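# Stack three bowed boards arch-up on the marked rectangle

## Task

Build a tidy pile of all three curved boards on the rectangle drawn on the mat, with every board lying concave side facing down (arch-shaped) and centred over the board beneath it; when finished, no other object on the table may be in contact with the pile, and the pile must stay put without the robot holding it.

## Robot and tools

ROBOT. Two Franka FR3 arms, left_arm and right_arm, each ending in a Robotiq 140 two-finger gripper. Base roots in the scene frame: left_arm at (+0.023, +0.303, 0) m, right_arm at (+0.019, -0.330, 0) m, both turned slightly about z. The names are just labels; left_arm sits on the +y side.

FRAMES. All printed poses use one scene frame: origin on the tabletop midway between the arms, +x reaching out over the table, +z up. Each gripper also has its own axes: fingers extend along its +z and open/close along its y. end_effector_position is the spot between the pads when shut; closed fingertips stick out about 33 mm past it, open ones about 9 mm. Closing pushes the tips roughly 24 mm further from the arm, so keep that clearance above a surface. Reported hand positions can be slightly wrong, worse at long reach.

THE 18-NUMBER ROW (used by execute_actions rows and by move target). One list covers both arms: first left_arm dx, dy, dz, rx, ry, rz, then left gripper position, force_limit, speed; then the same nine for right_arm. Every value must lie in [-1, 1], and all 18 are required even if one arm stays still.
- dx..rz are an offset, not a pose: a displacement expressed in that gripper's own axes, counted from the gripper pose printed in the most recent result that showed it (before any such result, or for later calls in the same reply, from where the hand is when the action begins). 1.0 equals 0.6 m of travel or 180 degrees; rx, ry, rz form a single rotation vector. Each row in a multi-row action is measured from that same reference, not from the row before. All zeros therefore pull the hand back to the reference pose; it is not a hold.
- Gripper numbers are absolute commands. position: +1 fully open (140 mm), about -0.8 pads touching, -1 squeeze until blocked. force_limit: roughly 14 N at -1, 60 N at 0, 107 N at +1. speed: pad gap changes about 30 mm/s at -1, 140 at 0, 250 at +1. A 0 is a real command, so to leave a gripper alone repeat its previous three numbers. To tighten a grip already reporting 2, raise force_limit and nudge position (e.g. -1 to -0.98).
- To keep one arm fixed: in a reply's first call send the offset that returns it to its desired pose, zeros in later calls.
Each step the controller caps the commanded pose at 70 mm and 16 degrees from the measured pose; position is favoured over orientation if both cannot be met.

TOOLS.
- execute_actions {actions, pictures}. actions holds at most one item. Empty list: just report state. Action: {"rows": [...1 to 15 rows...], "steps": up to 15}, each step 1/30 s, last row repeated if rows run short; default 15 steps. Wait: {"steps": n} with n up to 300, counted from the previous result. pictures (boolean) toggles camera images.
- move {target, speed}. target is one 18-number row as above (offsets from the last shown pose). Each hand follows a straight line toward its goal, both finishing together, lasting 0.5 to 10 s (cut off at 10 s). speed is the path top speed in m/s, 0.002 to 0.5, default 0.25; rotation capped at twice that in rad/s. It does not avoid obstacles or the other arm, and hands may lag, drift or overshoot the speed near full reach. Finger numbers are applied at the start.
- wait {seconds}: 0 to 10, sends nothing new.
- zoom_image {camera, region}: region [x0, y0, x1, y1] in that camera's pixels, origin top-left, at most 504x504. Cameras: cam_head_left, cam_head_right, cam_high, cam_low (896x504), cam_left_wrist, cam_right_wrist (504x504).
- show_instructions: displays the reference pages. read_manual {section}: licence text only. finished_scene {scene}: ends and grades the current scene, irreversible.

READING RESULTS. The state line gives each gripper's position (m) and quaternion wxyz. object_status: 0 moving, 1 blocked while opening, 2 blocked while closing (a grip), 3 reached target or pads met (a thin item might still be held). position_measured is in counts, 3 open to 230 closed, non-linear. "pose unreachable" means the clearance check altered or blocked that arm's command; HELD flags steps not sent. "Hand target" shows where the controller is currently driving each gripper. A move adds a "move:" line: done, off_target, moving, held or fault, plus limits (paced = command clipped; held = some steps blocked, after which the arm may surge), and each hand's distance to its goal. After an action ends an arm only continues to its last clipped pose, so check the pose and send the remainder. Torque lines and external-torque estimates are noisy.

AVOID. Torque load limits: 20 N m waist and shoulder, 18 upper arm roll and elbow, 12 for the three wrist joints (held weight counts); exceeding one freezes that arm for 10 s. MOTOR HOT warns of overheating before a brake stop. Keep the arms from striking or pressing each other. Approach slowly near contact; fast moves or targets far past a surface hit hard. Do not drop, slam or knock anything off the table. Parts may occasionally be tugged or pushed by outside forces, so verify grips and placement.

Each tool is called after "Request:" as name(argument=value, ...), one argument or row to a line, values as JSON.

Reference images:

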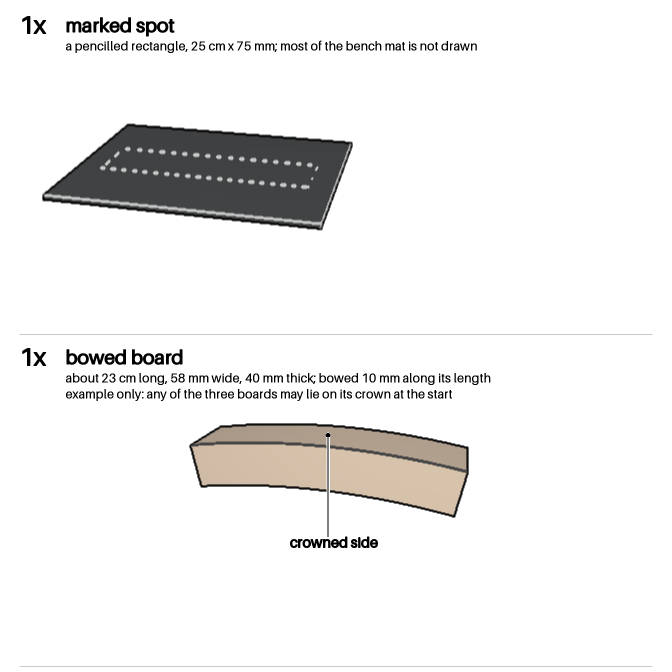

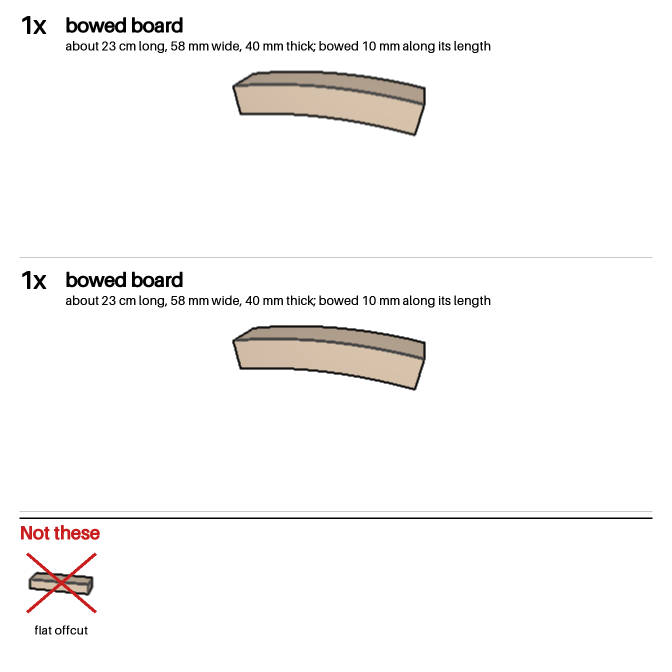

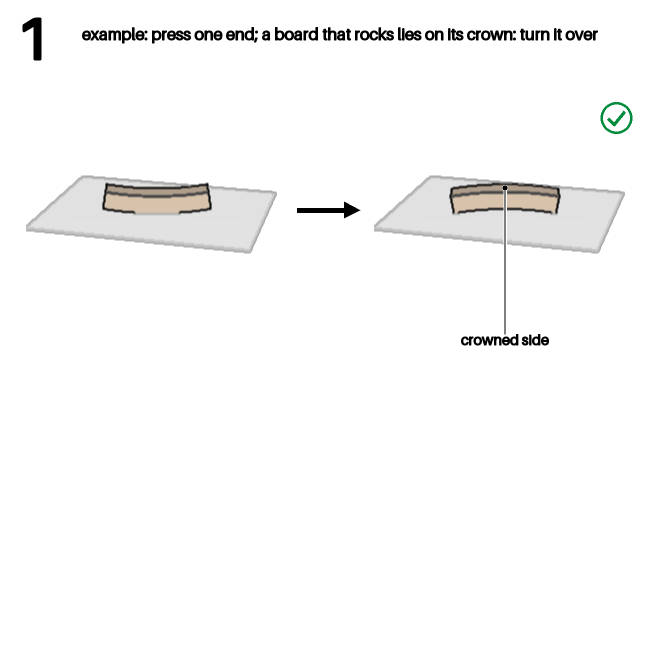

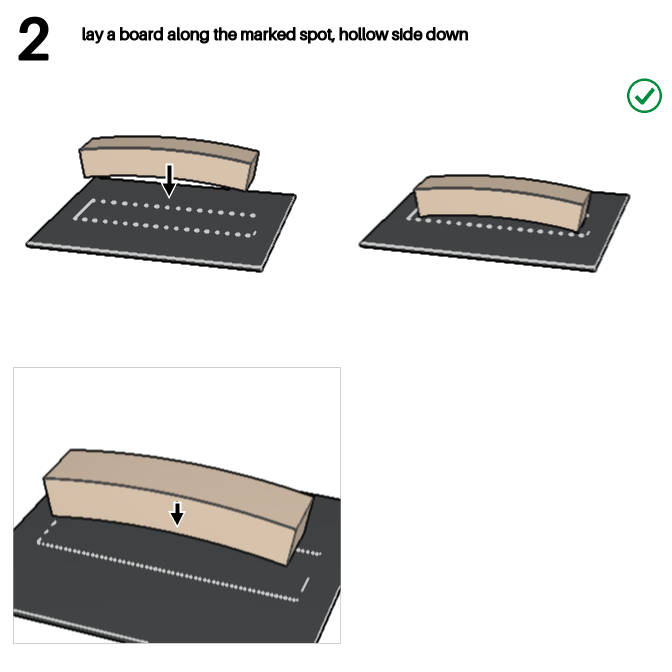

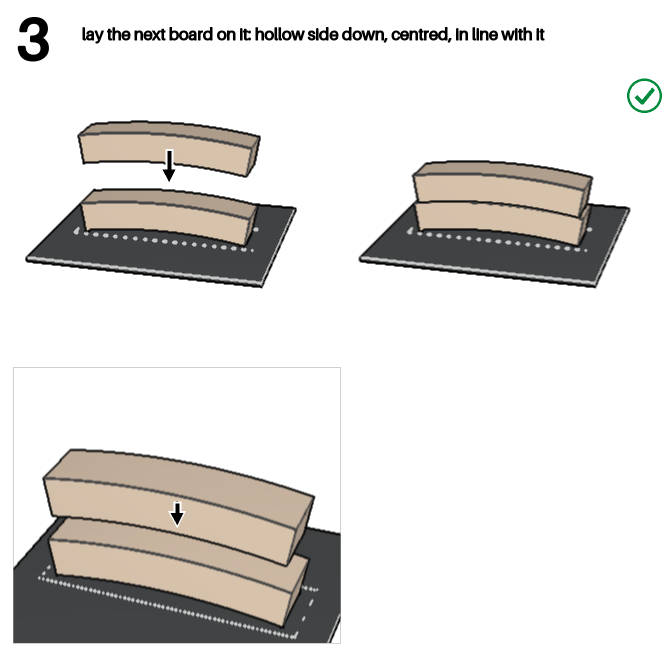

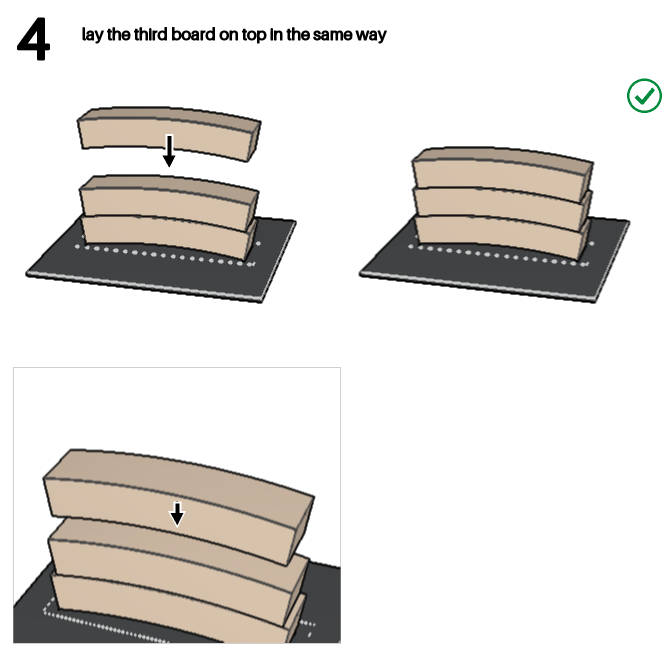

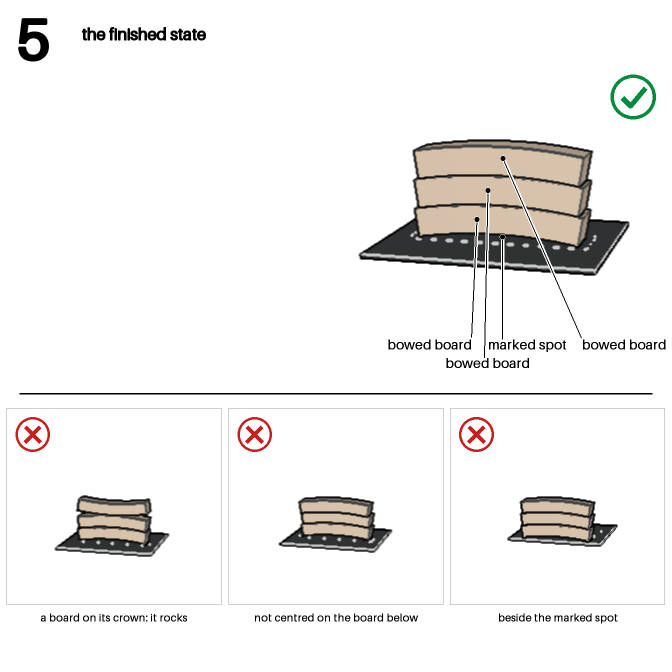

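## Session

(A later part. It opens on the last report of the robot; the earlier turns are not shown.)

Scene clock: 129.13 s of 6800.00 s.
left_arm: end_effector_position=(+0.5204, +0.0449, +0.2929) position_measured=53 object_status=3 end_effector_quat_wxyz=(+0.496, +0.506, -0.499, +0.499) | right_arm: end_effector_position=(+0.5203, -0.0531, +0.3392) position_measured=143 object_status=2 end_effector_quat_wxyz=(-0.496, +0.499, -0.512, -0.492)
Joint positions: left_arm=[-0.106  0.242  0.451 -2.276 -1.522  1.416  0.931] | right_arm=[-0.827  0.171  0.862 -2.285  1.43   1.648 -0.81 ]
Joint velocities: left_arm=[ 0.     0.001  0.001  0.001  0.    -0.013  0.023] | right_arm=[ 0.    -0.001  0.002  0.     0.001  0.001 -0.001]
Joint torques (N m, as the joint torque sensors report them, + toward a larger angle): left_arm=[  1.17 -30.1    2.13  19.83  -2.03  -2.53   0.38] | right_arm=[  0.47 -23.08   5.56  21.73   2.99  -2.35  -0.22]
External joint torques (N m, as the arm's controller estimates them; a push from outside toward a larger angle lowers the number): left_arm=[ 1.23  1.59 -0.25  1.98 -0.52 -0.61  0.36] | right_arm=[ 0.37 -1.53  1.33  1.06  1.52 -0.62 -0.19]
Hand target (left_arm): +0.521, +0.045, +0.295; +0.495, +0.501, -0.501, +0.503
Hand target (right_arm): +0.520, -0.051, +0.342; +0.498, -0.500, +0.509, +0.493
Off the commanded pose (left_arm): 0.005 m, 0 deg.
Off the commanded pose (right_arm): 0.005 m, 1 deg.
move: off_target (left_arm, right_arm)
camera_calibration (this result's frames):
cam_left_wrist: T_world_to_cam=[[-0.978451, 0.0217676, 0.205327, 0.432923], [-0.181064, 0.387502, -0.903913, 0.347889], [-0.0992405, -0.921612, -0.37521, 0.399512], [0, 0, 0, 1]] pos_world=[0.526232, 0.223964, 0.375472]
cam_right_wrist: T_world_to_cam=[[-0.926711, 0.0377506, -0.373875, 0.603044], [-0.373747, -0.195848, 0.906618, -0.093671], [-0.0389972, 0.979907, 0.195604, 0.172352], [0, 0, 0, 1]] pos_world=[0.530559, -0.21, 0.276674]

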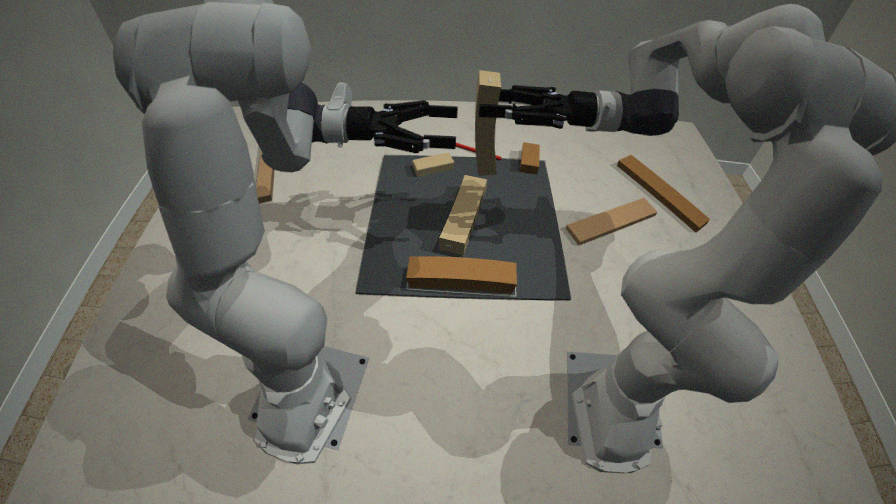

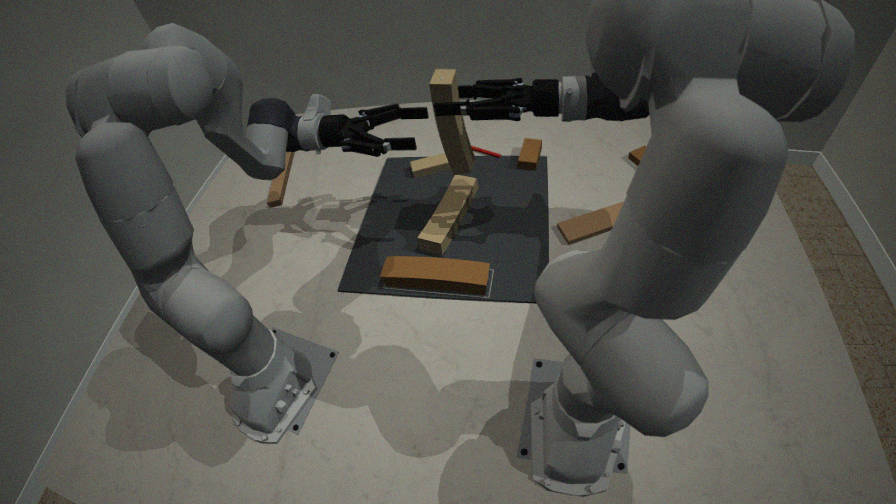

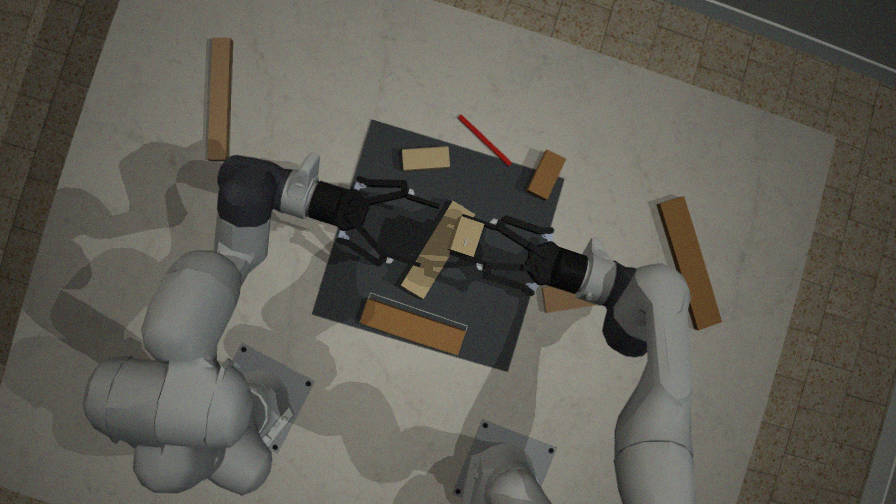

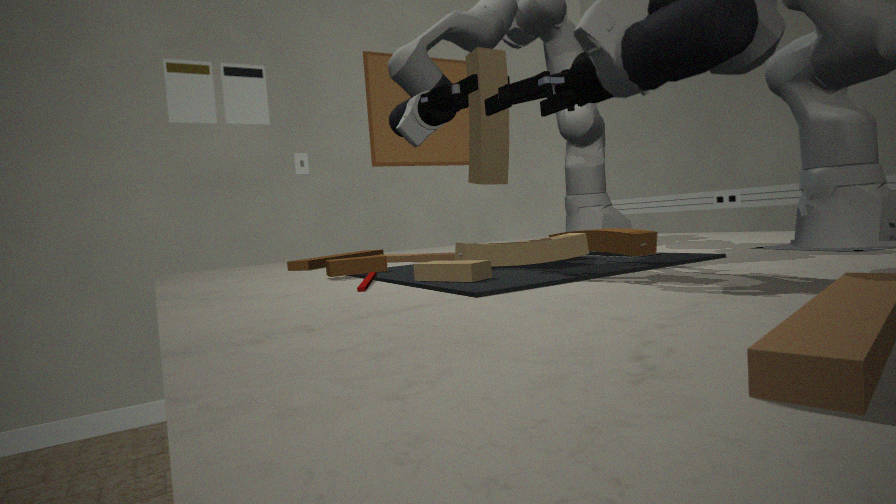

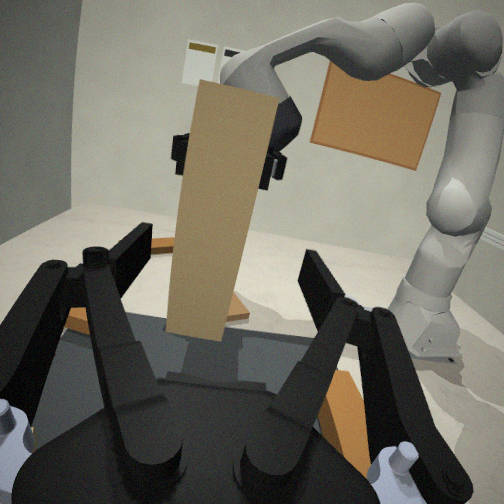

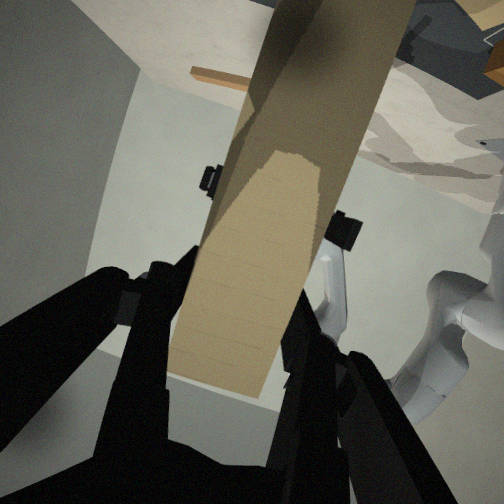

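Request:
move(
  target=[-0.008,-0.027,0.118,0,0,0,0.6,0.3,0,-0.004,0,0,0,-0.008,0,-1,0.8,0],
  speed=0.1,
)

Request:
move(
  target=[0,0,0,0,0,0,0.2,0.3,0,0,0,0,0,0,0,-1,0.8,0],
)

Scene clock: 139.27 s of 6800.00 s.
left_arm: end_effector_position=(+0.5355, -0.0248, +0.2879) position_measured=53 object_status=3 end_effector_quat_wxyz=(+0.497, +0.503, -0.500, +0.501) | right_arm: end_effector_position=(+0.5207, -0.0536, +0.3383) position_measured=143 object_status=2 end_effector_quat_wxyz=(-0.499, +0.495, -0.510, -0.496)
Joint positions: left_arm=[-0.19   0.278  0.38  -2.238 -1.647  1.508  0.924] | right_arm=[-0.828  0.186  0.862 -2.286  1.431  1.647 -0.816]
Joint velocities: left_arm=[-0.     0.001 -0.002 -0.001 -0.004  0.009 -0.006] | right_arm=[-0.001  0.     0.001  0.001  0.002  0.    -0.004]
Joint torques (N m, as the joint torque sensors report them, + toward a larger angle): left_arm=[ -1.09 -32.88   1.94  20.22  -2.04  -1.55  -0.19] | right_arm=[ -1.4  -21.44   5.09  22.13   3.04  -3.27  -0.12]
External joint torques (N m, as the arm's controller estimates them; a push from outside toward a larger angle lowers the number): left_arm=[-1.02  0.89 -0.33  2.09 -0.57  0.37 -0.21] | right_arm=[-1.46  0.41  0.54  1.57  1.59 -1.49 -0.09]
Hand target (left_arm): +0.537, -0.026, +0.287; +0.497, +0.506, -0.499, +0.499
Hand target (right_arm): +0.520, -0.053, +0.342; +0.503, -0.493, +0.505, +0.499
Off the commanded pose (left_arm): 0.002 m, 0 deg.
Off the commanded pose (right_arm): 0.003 m, 1 deg.
After step 90, 5.90 s passed at rest.
move: done
camera_calibration (this result's frames):
cam_left_wrist: T_world_to_cam=[[-0.979507, 0.0247703, 0.199881, 0.452458], [-0.175226, 0.38451, -0.906337, 0.370578], [-0.0993067, -0.922788, -0.37229, 0.334072], [0, 0, 0, 1]] pos_world=[0.541297, 0.15458, 0.369803]
cam_right_wrist: T_world_to_cam=[[-0.927806, 0.0440129, -0.370457, 0.602893], [-0.371227, -0.207318, 0.905102, -0.0942167], [-0.0369663, 0.977283, 0.20869, 0.167395], [0, 0, 0, 1]] pos_world=[0.53058, -0.20966, 0.273688]

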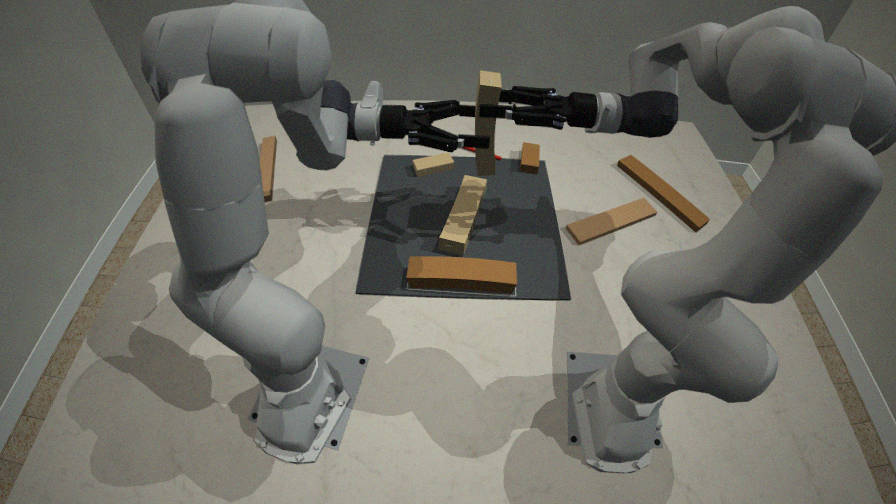

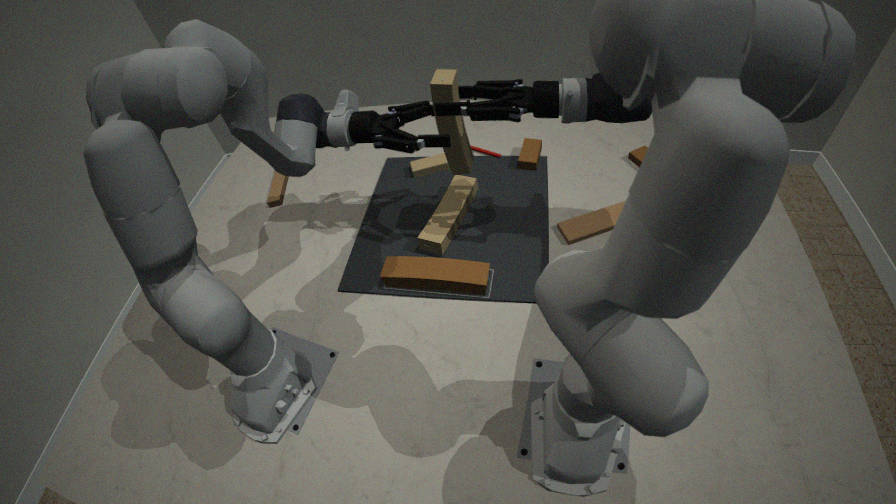

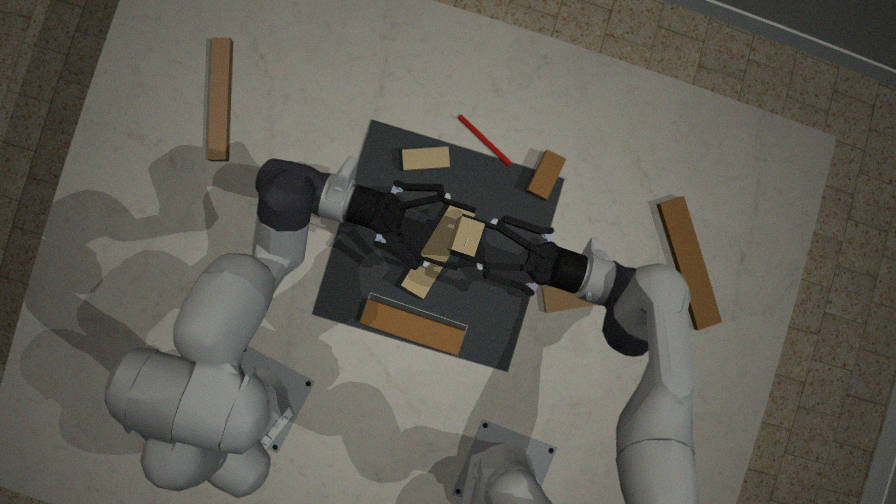

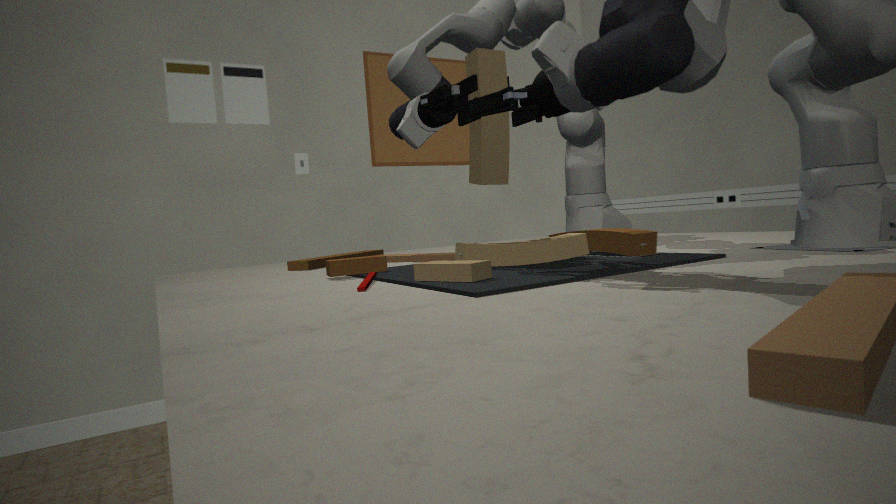

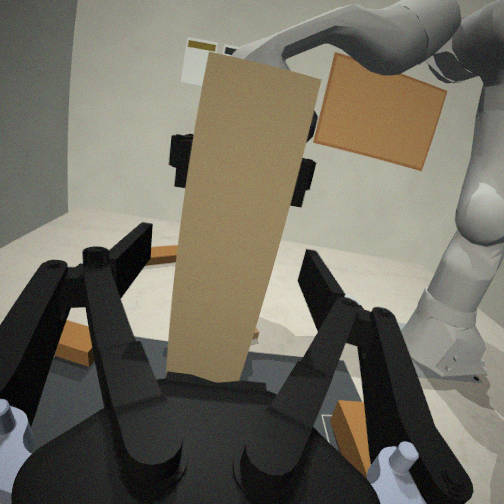

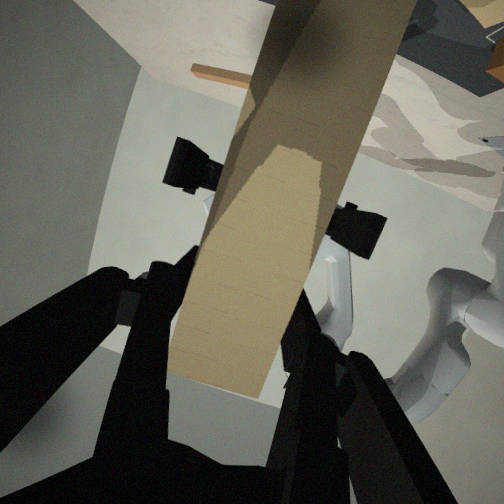

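Scene clock: 139.77 s of 6800.00 s.
left_arm: end_effector_position=(+0.5355, -0.0248, +0.2879) position_measured=104 object_status=3 end_effector_quat_wxyz=(+0.497, +0.503, -0.500, +0.501) | right_arm: end_effector_position=(+0.5213, -0.0539, +0.3375) position_measured=143 object_status=2 end_effector_quat_wxyz=(-0.499, +0.495, -0.511, -0.495)
Joint positions: left_arm=[-0.19   0.278  0.38  -2.238 -1.647  1.508  0.924] | right_arm=[-0.828  0.186  0.862 -2.286  1.431  1.65  -0.816]
Joint velocities: left_arm=[-0.002  0.    -0.001  0.     0.001 -0.    -0.002] | right_arm=[-0.001  0.001 -0.    -0.    -0.     0.001 -0.001]
Joint torques (N m, as the joint torque sensors report them, + toward a larger angle): left_arm=[  0.31 -33.81   2.54  19.26  -1.54  -2.01   0.12] | right_arm=[ -0.43 -21.63   4.15  21.94   1.46  -2.33  -0.02]
External joint torques (N m, as the arm's controller estimates them; a push from outside toward a larger angle lowers the number): left_arm=[ 0.4   0.05  0.27  1.02 -0.05 -0.08  0.09] | right_arm=[-0.47  0.13 -0.38  1.47  0.02 -0.56  0.  ]
Hand target (left_arm): +0.535, -0.025, +0.288; +0.497, +0.503, -0.500, +0.501
Hand target (right_arm): +0.521, -0.054, +0.338; +0.499, -0.495, +0.510, +0.496
Off the commanded pose (left_arm): 0.000 m, 0 deg.
Off the commanded pose (right_arm): 0.001 m, 0 deg.
move: done
camera_calibration (this result's frames):
cam_left_wrist: T_world_to_cam=[[-0.979503, 0.0247404, 0.199904, 0.452459], [-0.175257, 0.384528, -0.906324, 0.370586], [-0.0992916, -0.922782, -0.372311, 0.334065], [0, 0, 0, 1]] pos_world=[0.541303, 0.154574, 0.369799]
cam_right_wrist: T_world_to_cam=[[-0.927728, 0.0448019, -0.370559, 0.603188], [-0.371592, -0.204536, 0.905585, -0.0932135], [-0.0352207, 0.977833, 0.206401, 0.167733], [0, 0, 0, 1]] pos_world=[0.530864, -0.210104, 0.273309]

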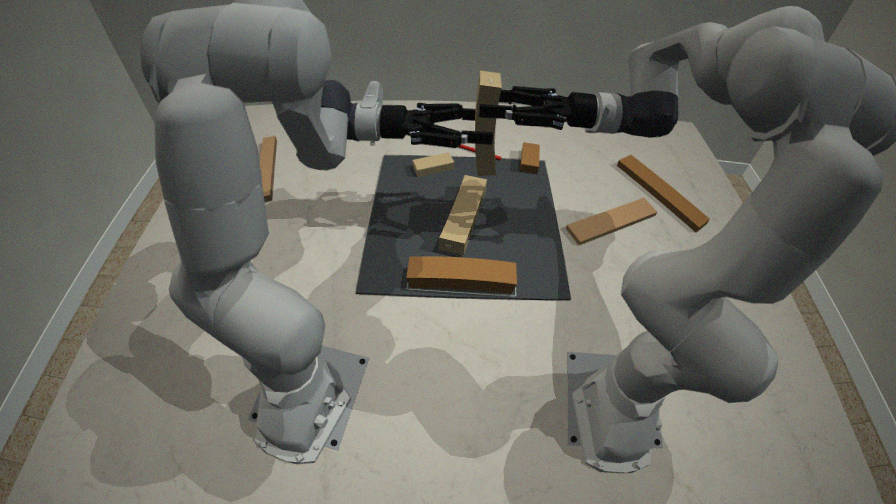

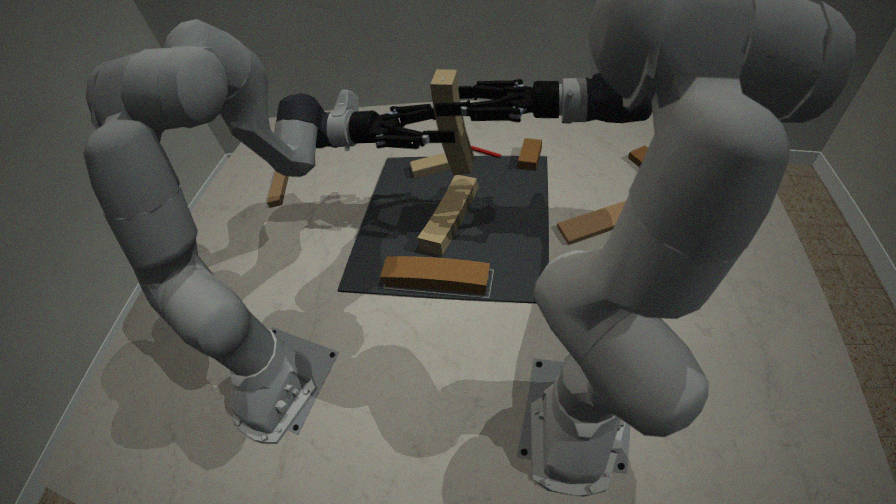

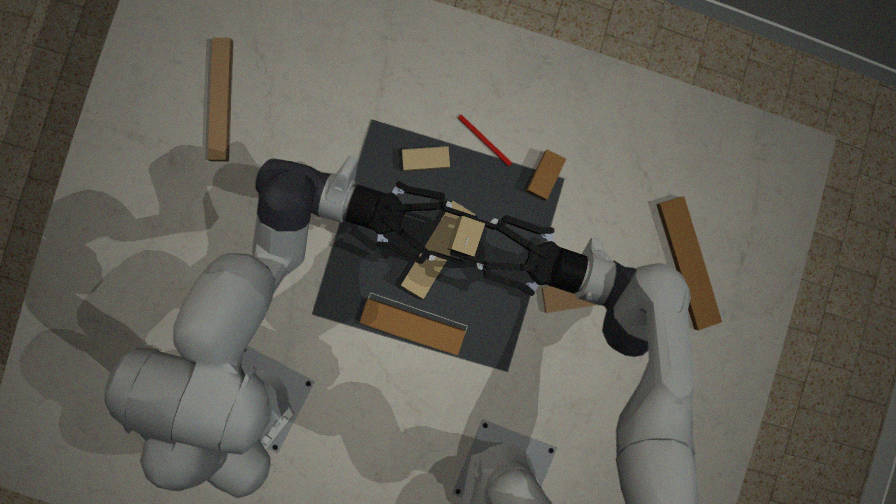

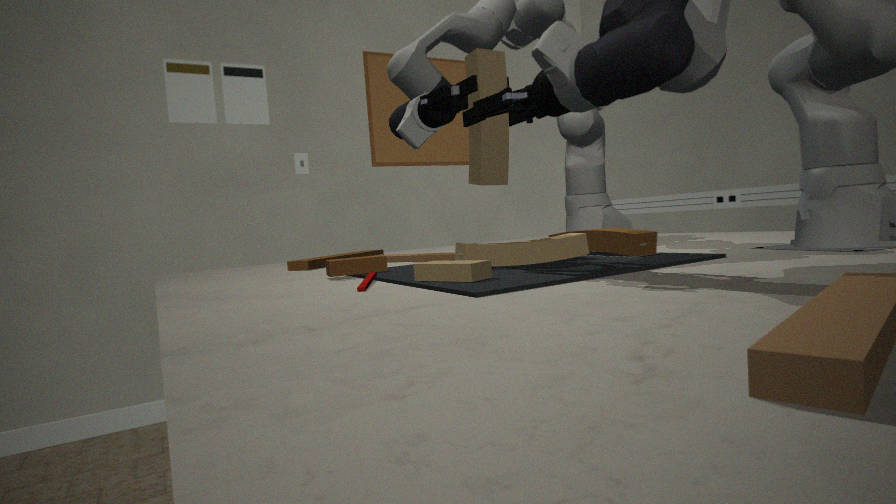

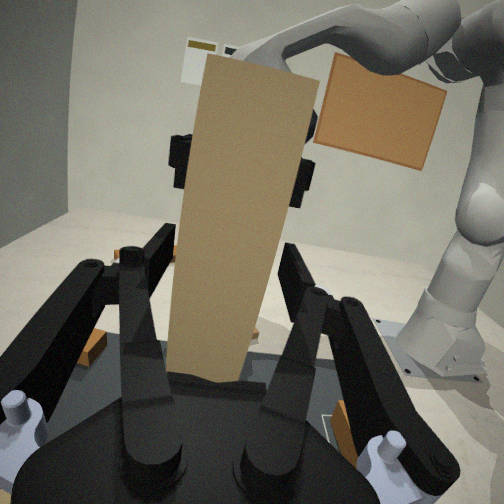

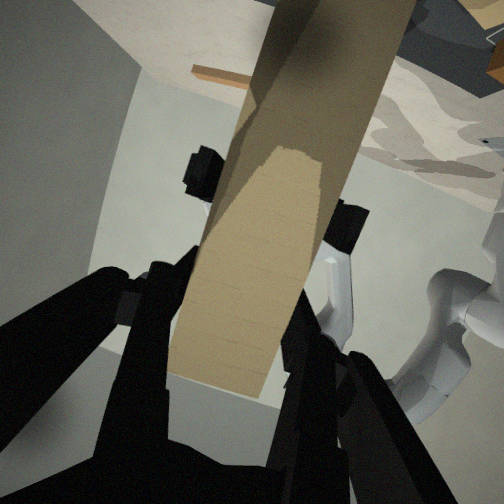

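Request:
move(
  target=[-0.007,-0.005,-0.005,0,0.017,0.018,0.2,0.3,0,-0.002,0,0,0,0,0,-1,0.8,0],
  speed=0.1,
)

Request:
move(
  target=[0,0,0,0,0,0,-1,0.5,-0.5,0,0,0,0,0,0,-1,0.8,0],
)

Scene clock: 146.93 s of 6800.00 s.
left_arm: end_effector_position=(+0.5384, -0.0214, +0.2822) position_measured=104 object_status=3 end_effector_quat_wxyz=(+0.497, +0.480, -0.499, +0.523) | right_arm: end_effector_position=(+0.5217, -0.0540, +0.3371) position_measured=143 object_status=2 end_effector_quat_wxyz=(-0.499, +0.495, -0.511, -0.494)
Joint positions: left_arm=[-0.172  0.334  0.378 -2.221 -1.675  1.445  1.   ] | right_arm=[-0.828  0.186  0.862 -2.286  1.431  1.652 -0.816]
Joint velocities: left_arm=[ 0.     0.002 -0.    -0.001 -0.001 -0.008  0.027] | right_arm=[ 0.    -0.001  0.001 -0.001  0.     0.    -0.001]
Joint torques (N m, as the joint torque sensors report them, + toward a larger angle): left_arm=[  0.76 -34.32   2.59  19.9   -1.91  -2.73   0.43] | right_arm=[ -0.95 -23.5    4.52  22.13   1.85  -2.47   0.04]
External joint torques (N m, as the arm's controller estimates them; a push from outside toward a larger angle lowers the number): left_arm=[ 0.84  0.41 -0.08  2.49 -0.43 -0.65  0.4 ] | right_arm=[-1.04 -1.66 -0.05  1.61  0.41 -0.7   0.07]
Hand target (left_arm): +0.539, -0.022, +0.284; +0.495, +0.475, -0.501, +0.528
Hand target (right_arm): +0.521, -0.054, +0.339; +0.499, -0.495, +0.511, +0.495
Off the commanded pose (left_arm): 0.002 m, 1 deg.
Off the commanded pose (right_arm): 0.002 m, 0 deg.
After step 90, 3.17 s passed at rest.
move: done
camera_calibration (this result's frames):
cam_left_wrist: T_world_to_cam=[[-0.987271, 0.0326833, 0.155654, 0.473205], [-0.135373, 0.34106, -0.930243, 0.348982], [-0.0834909, -0.939473, -0.332294, 0.315142], [0, 0, 0, 1]] pos_world=[0.540736, 0.161578, 0.355701]
cam_right_wrist: T_world_to_cam=[[-0.92754, 0.0452192, -0.370977, 0.603461], [-0.372171, -0.202142, 0.905885, -0.0923501], [-0.0340267, 0.978312, 0.204324, 0.168135], [0, 0, 0, 1]] pos_world=[0.531085, -0.210445, 0.273175]

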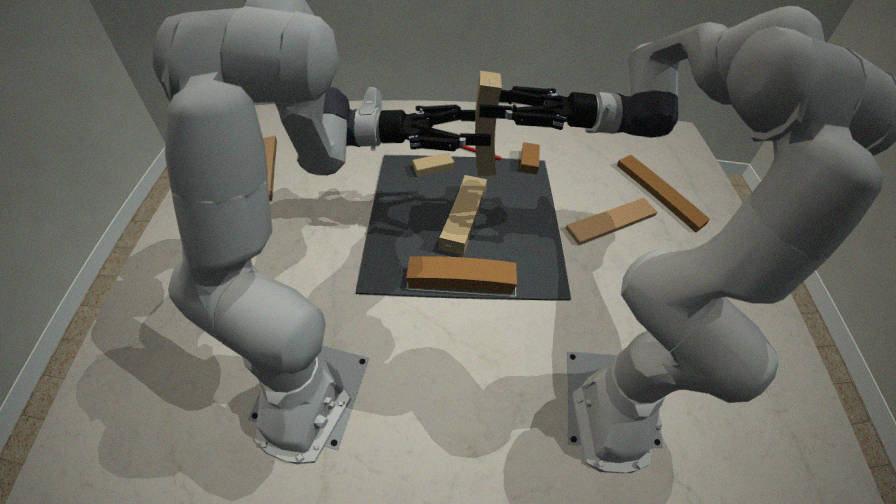

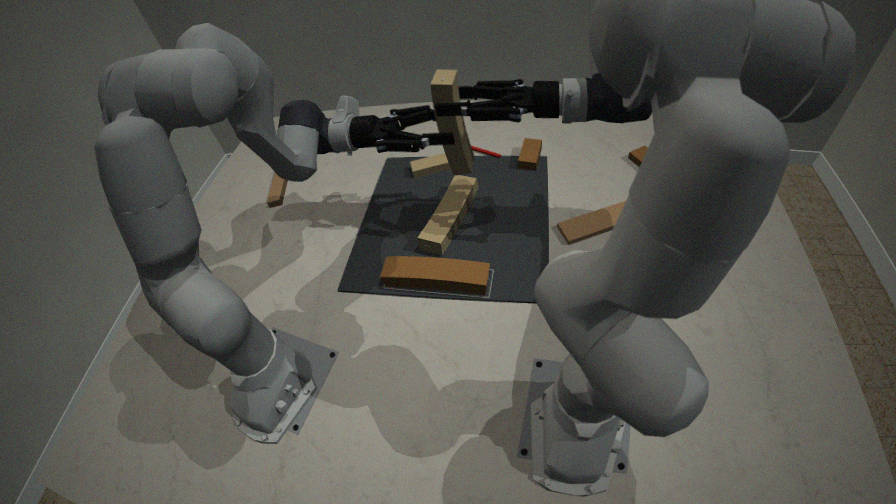

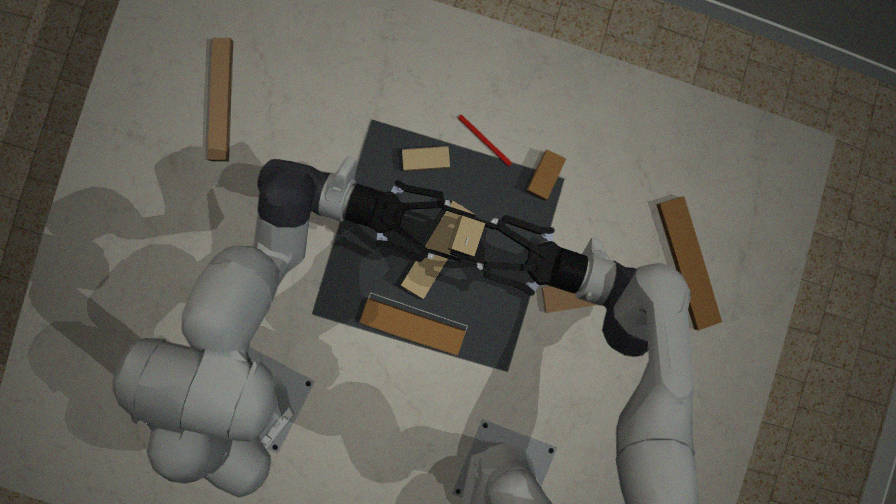

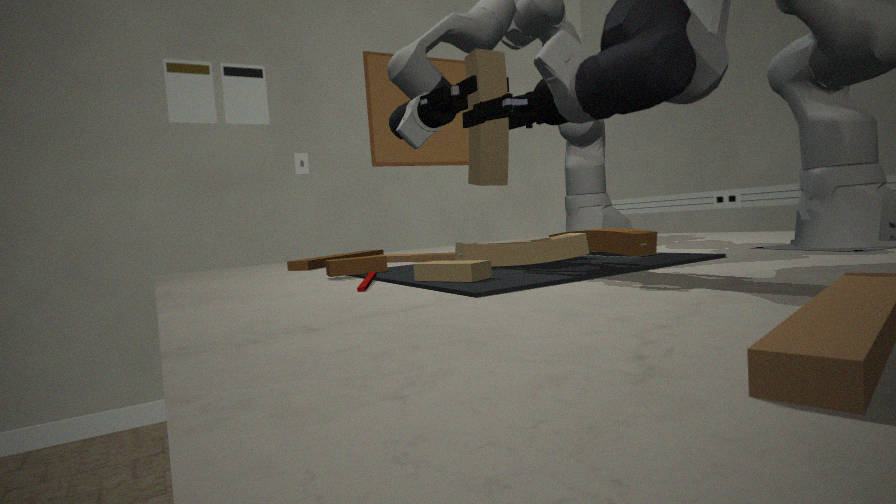

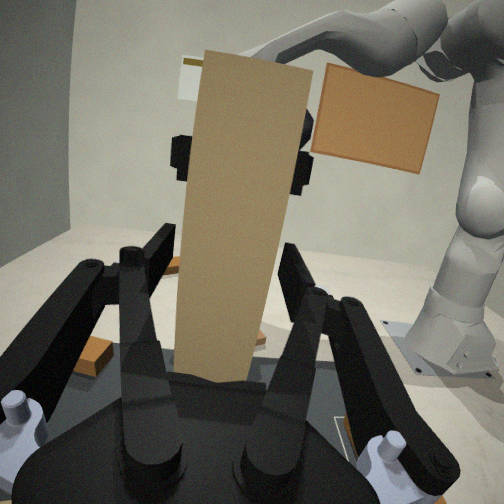

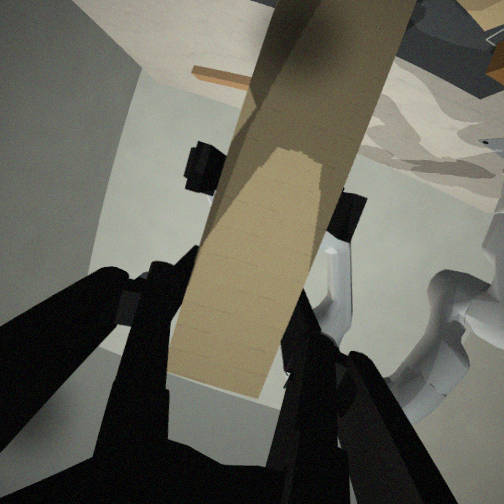

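Scene clock: 147.43 s of 6800.00 s.
left_arm: end_effector_position=(+0.5387, -0.0211, +0.2819) position_measured=142 object_status=2 end_effector_quat_wxyz=(+0.497, +0.481, -0.498, +0.523) | right_arm: end_effector_position=(+0.5217, -0.0542, +0.3363) position_measured=143 object_status=2 end_effector_quat_wxyz=(-0.499, +0.496, -0.512, -0.493)
Joint positions: left_arm=[-0.172  0.334  0.379 -2.221 -1.675  1.445  0.999] | right_arm=[-0.828  0.186  0.862 -2.286  1.429  1.654 -0.818]
Joint velocities: left_arm=[-0.     0.     0.001 -0.001 -0.001  0.001  0.   ] | right_arm=[-0.     0.001 -0.001 -0.    -0.001  0.001 -0.   ]
Joint torques (N m, as the joint torque sensors report them, + toward a larger angle): left_arm=[ -0.14 -35.17   2.76  18.82  -1.53  -2.27   0.17] | right_arm=[ -0.18 -22.05   4.25  21.98   1.77  -2.24   0.02]
External joint torques (N m, as the arm's controller estimates them; a push from outside toward a larger angle lowers the number): left_arm=[-0.16 -0.39  0.01  1.37 -0.04 -0.18  0.15] | right_arm=[-0.09 -0.37 -0.13  1.53  0.34 -0.5   0.05]
Hand target (left_arm): +0.538, -0.021, +0.282; +0.497, +0.480, -0.499, +0.523
Hand target (right_arm): +0.522, -0.054, +0.337; +0.499, -0.495, +0.511, +0.494
Off the commanded pose (left_arm): 0.001 m, 0 deg.
Off the commanded pose (right_arm): 0.001 m, 0 deg.
move: done
camera_calibration (this result's frames):
cam_left_wrist: T_world_to_cam=[[-0.987163, 0.0315953, 0.156561, 0.47323], [-0.13655, 0.341508, -0.929907, 0.349199], [-0.0828477, -0.939348, -0.33281, 0.315194], [0, 0, 0, 1]] pos_world=[0.540952, 0.161871, 0.355533]
cam_right_wrist: T_world_to_cam=[[-0.927088, 0.0445806, -0.372183, 0.603353], [-0.373299, -0.19985, 0.905929, -0.0909389], [-0.0339938, 0.978812, 0.20192, 0.169308], [0, 0, 0, 1]] pos_world=[0.531169, -0.210793, 0.272755]

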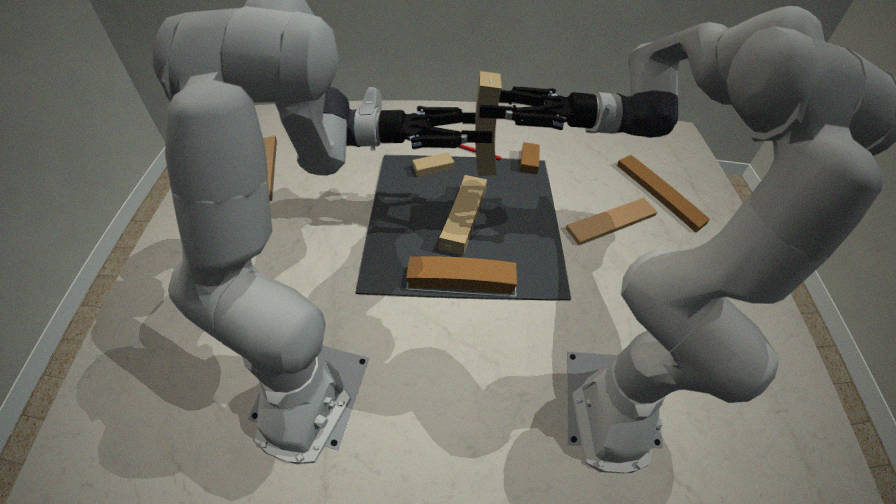

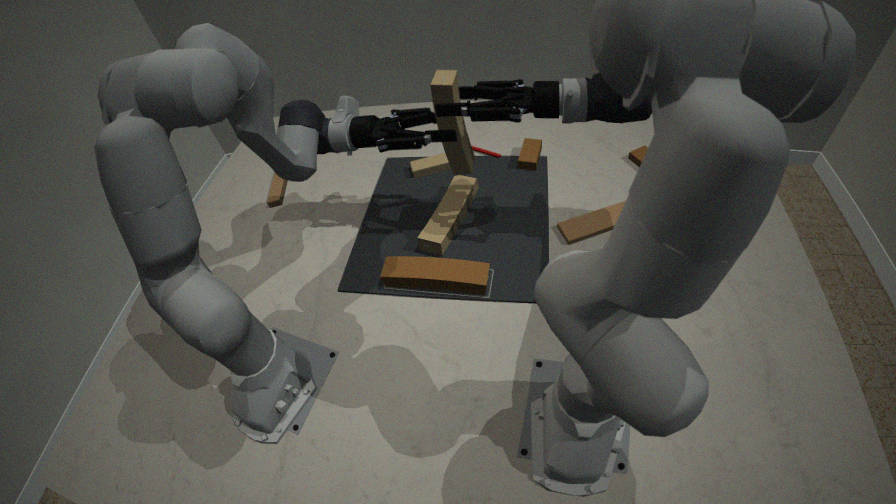

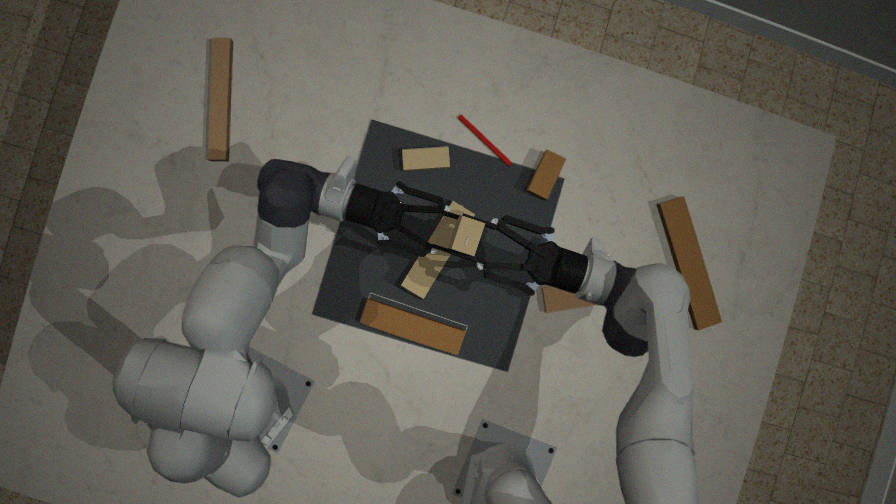

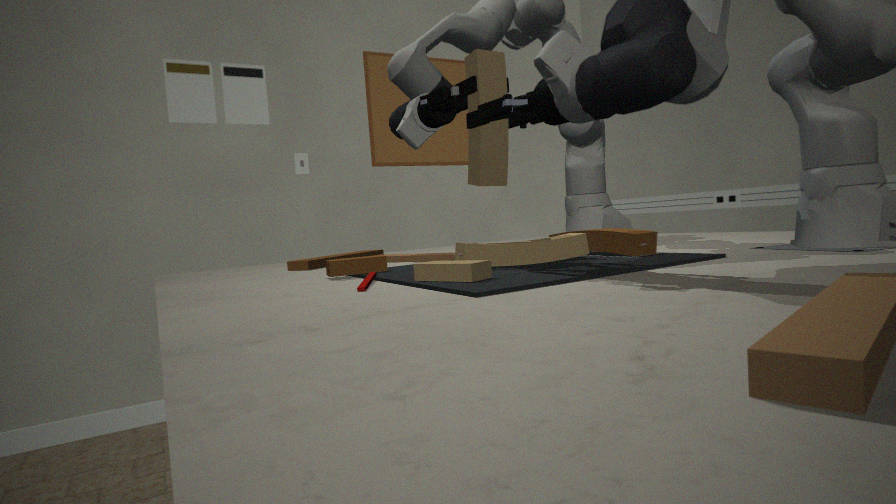

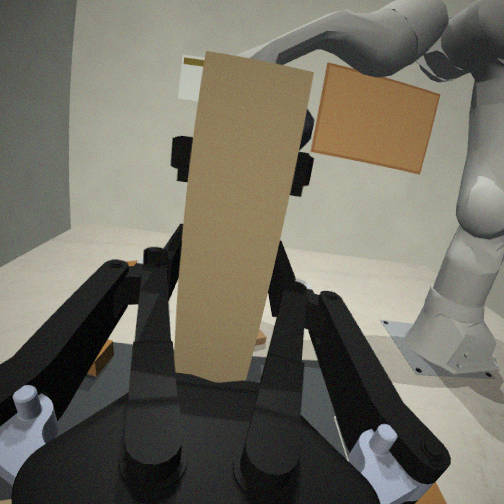

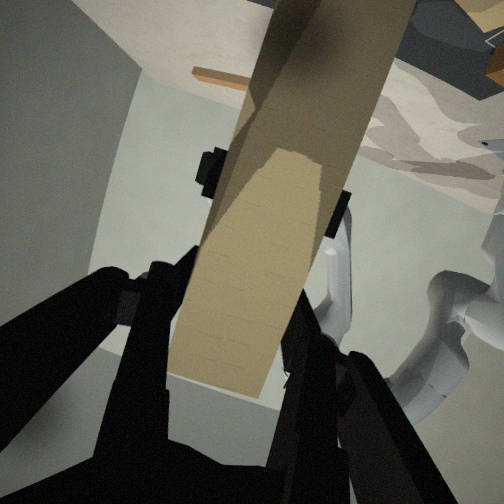

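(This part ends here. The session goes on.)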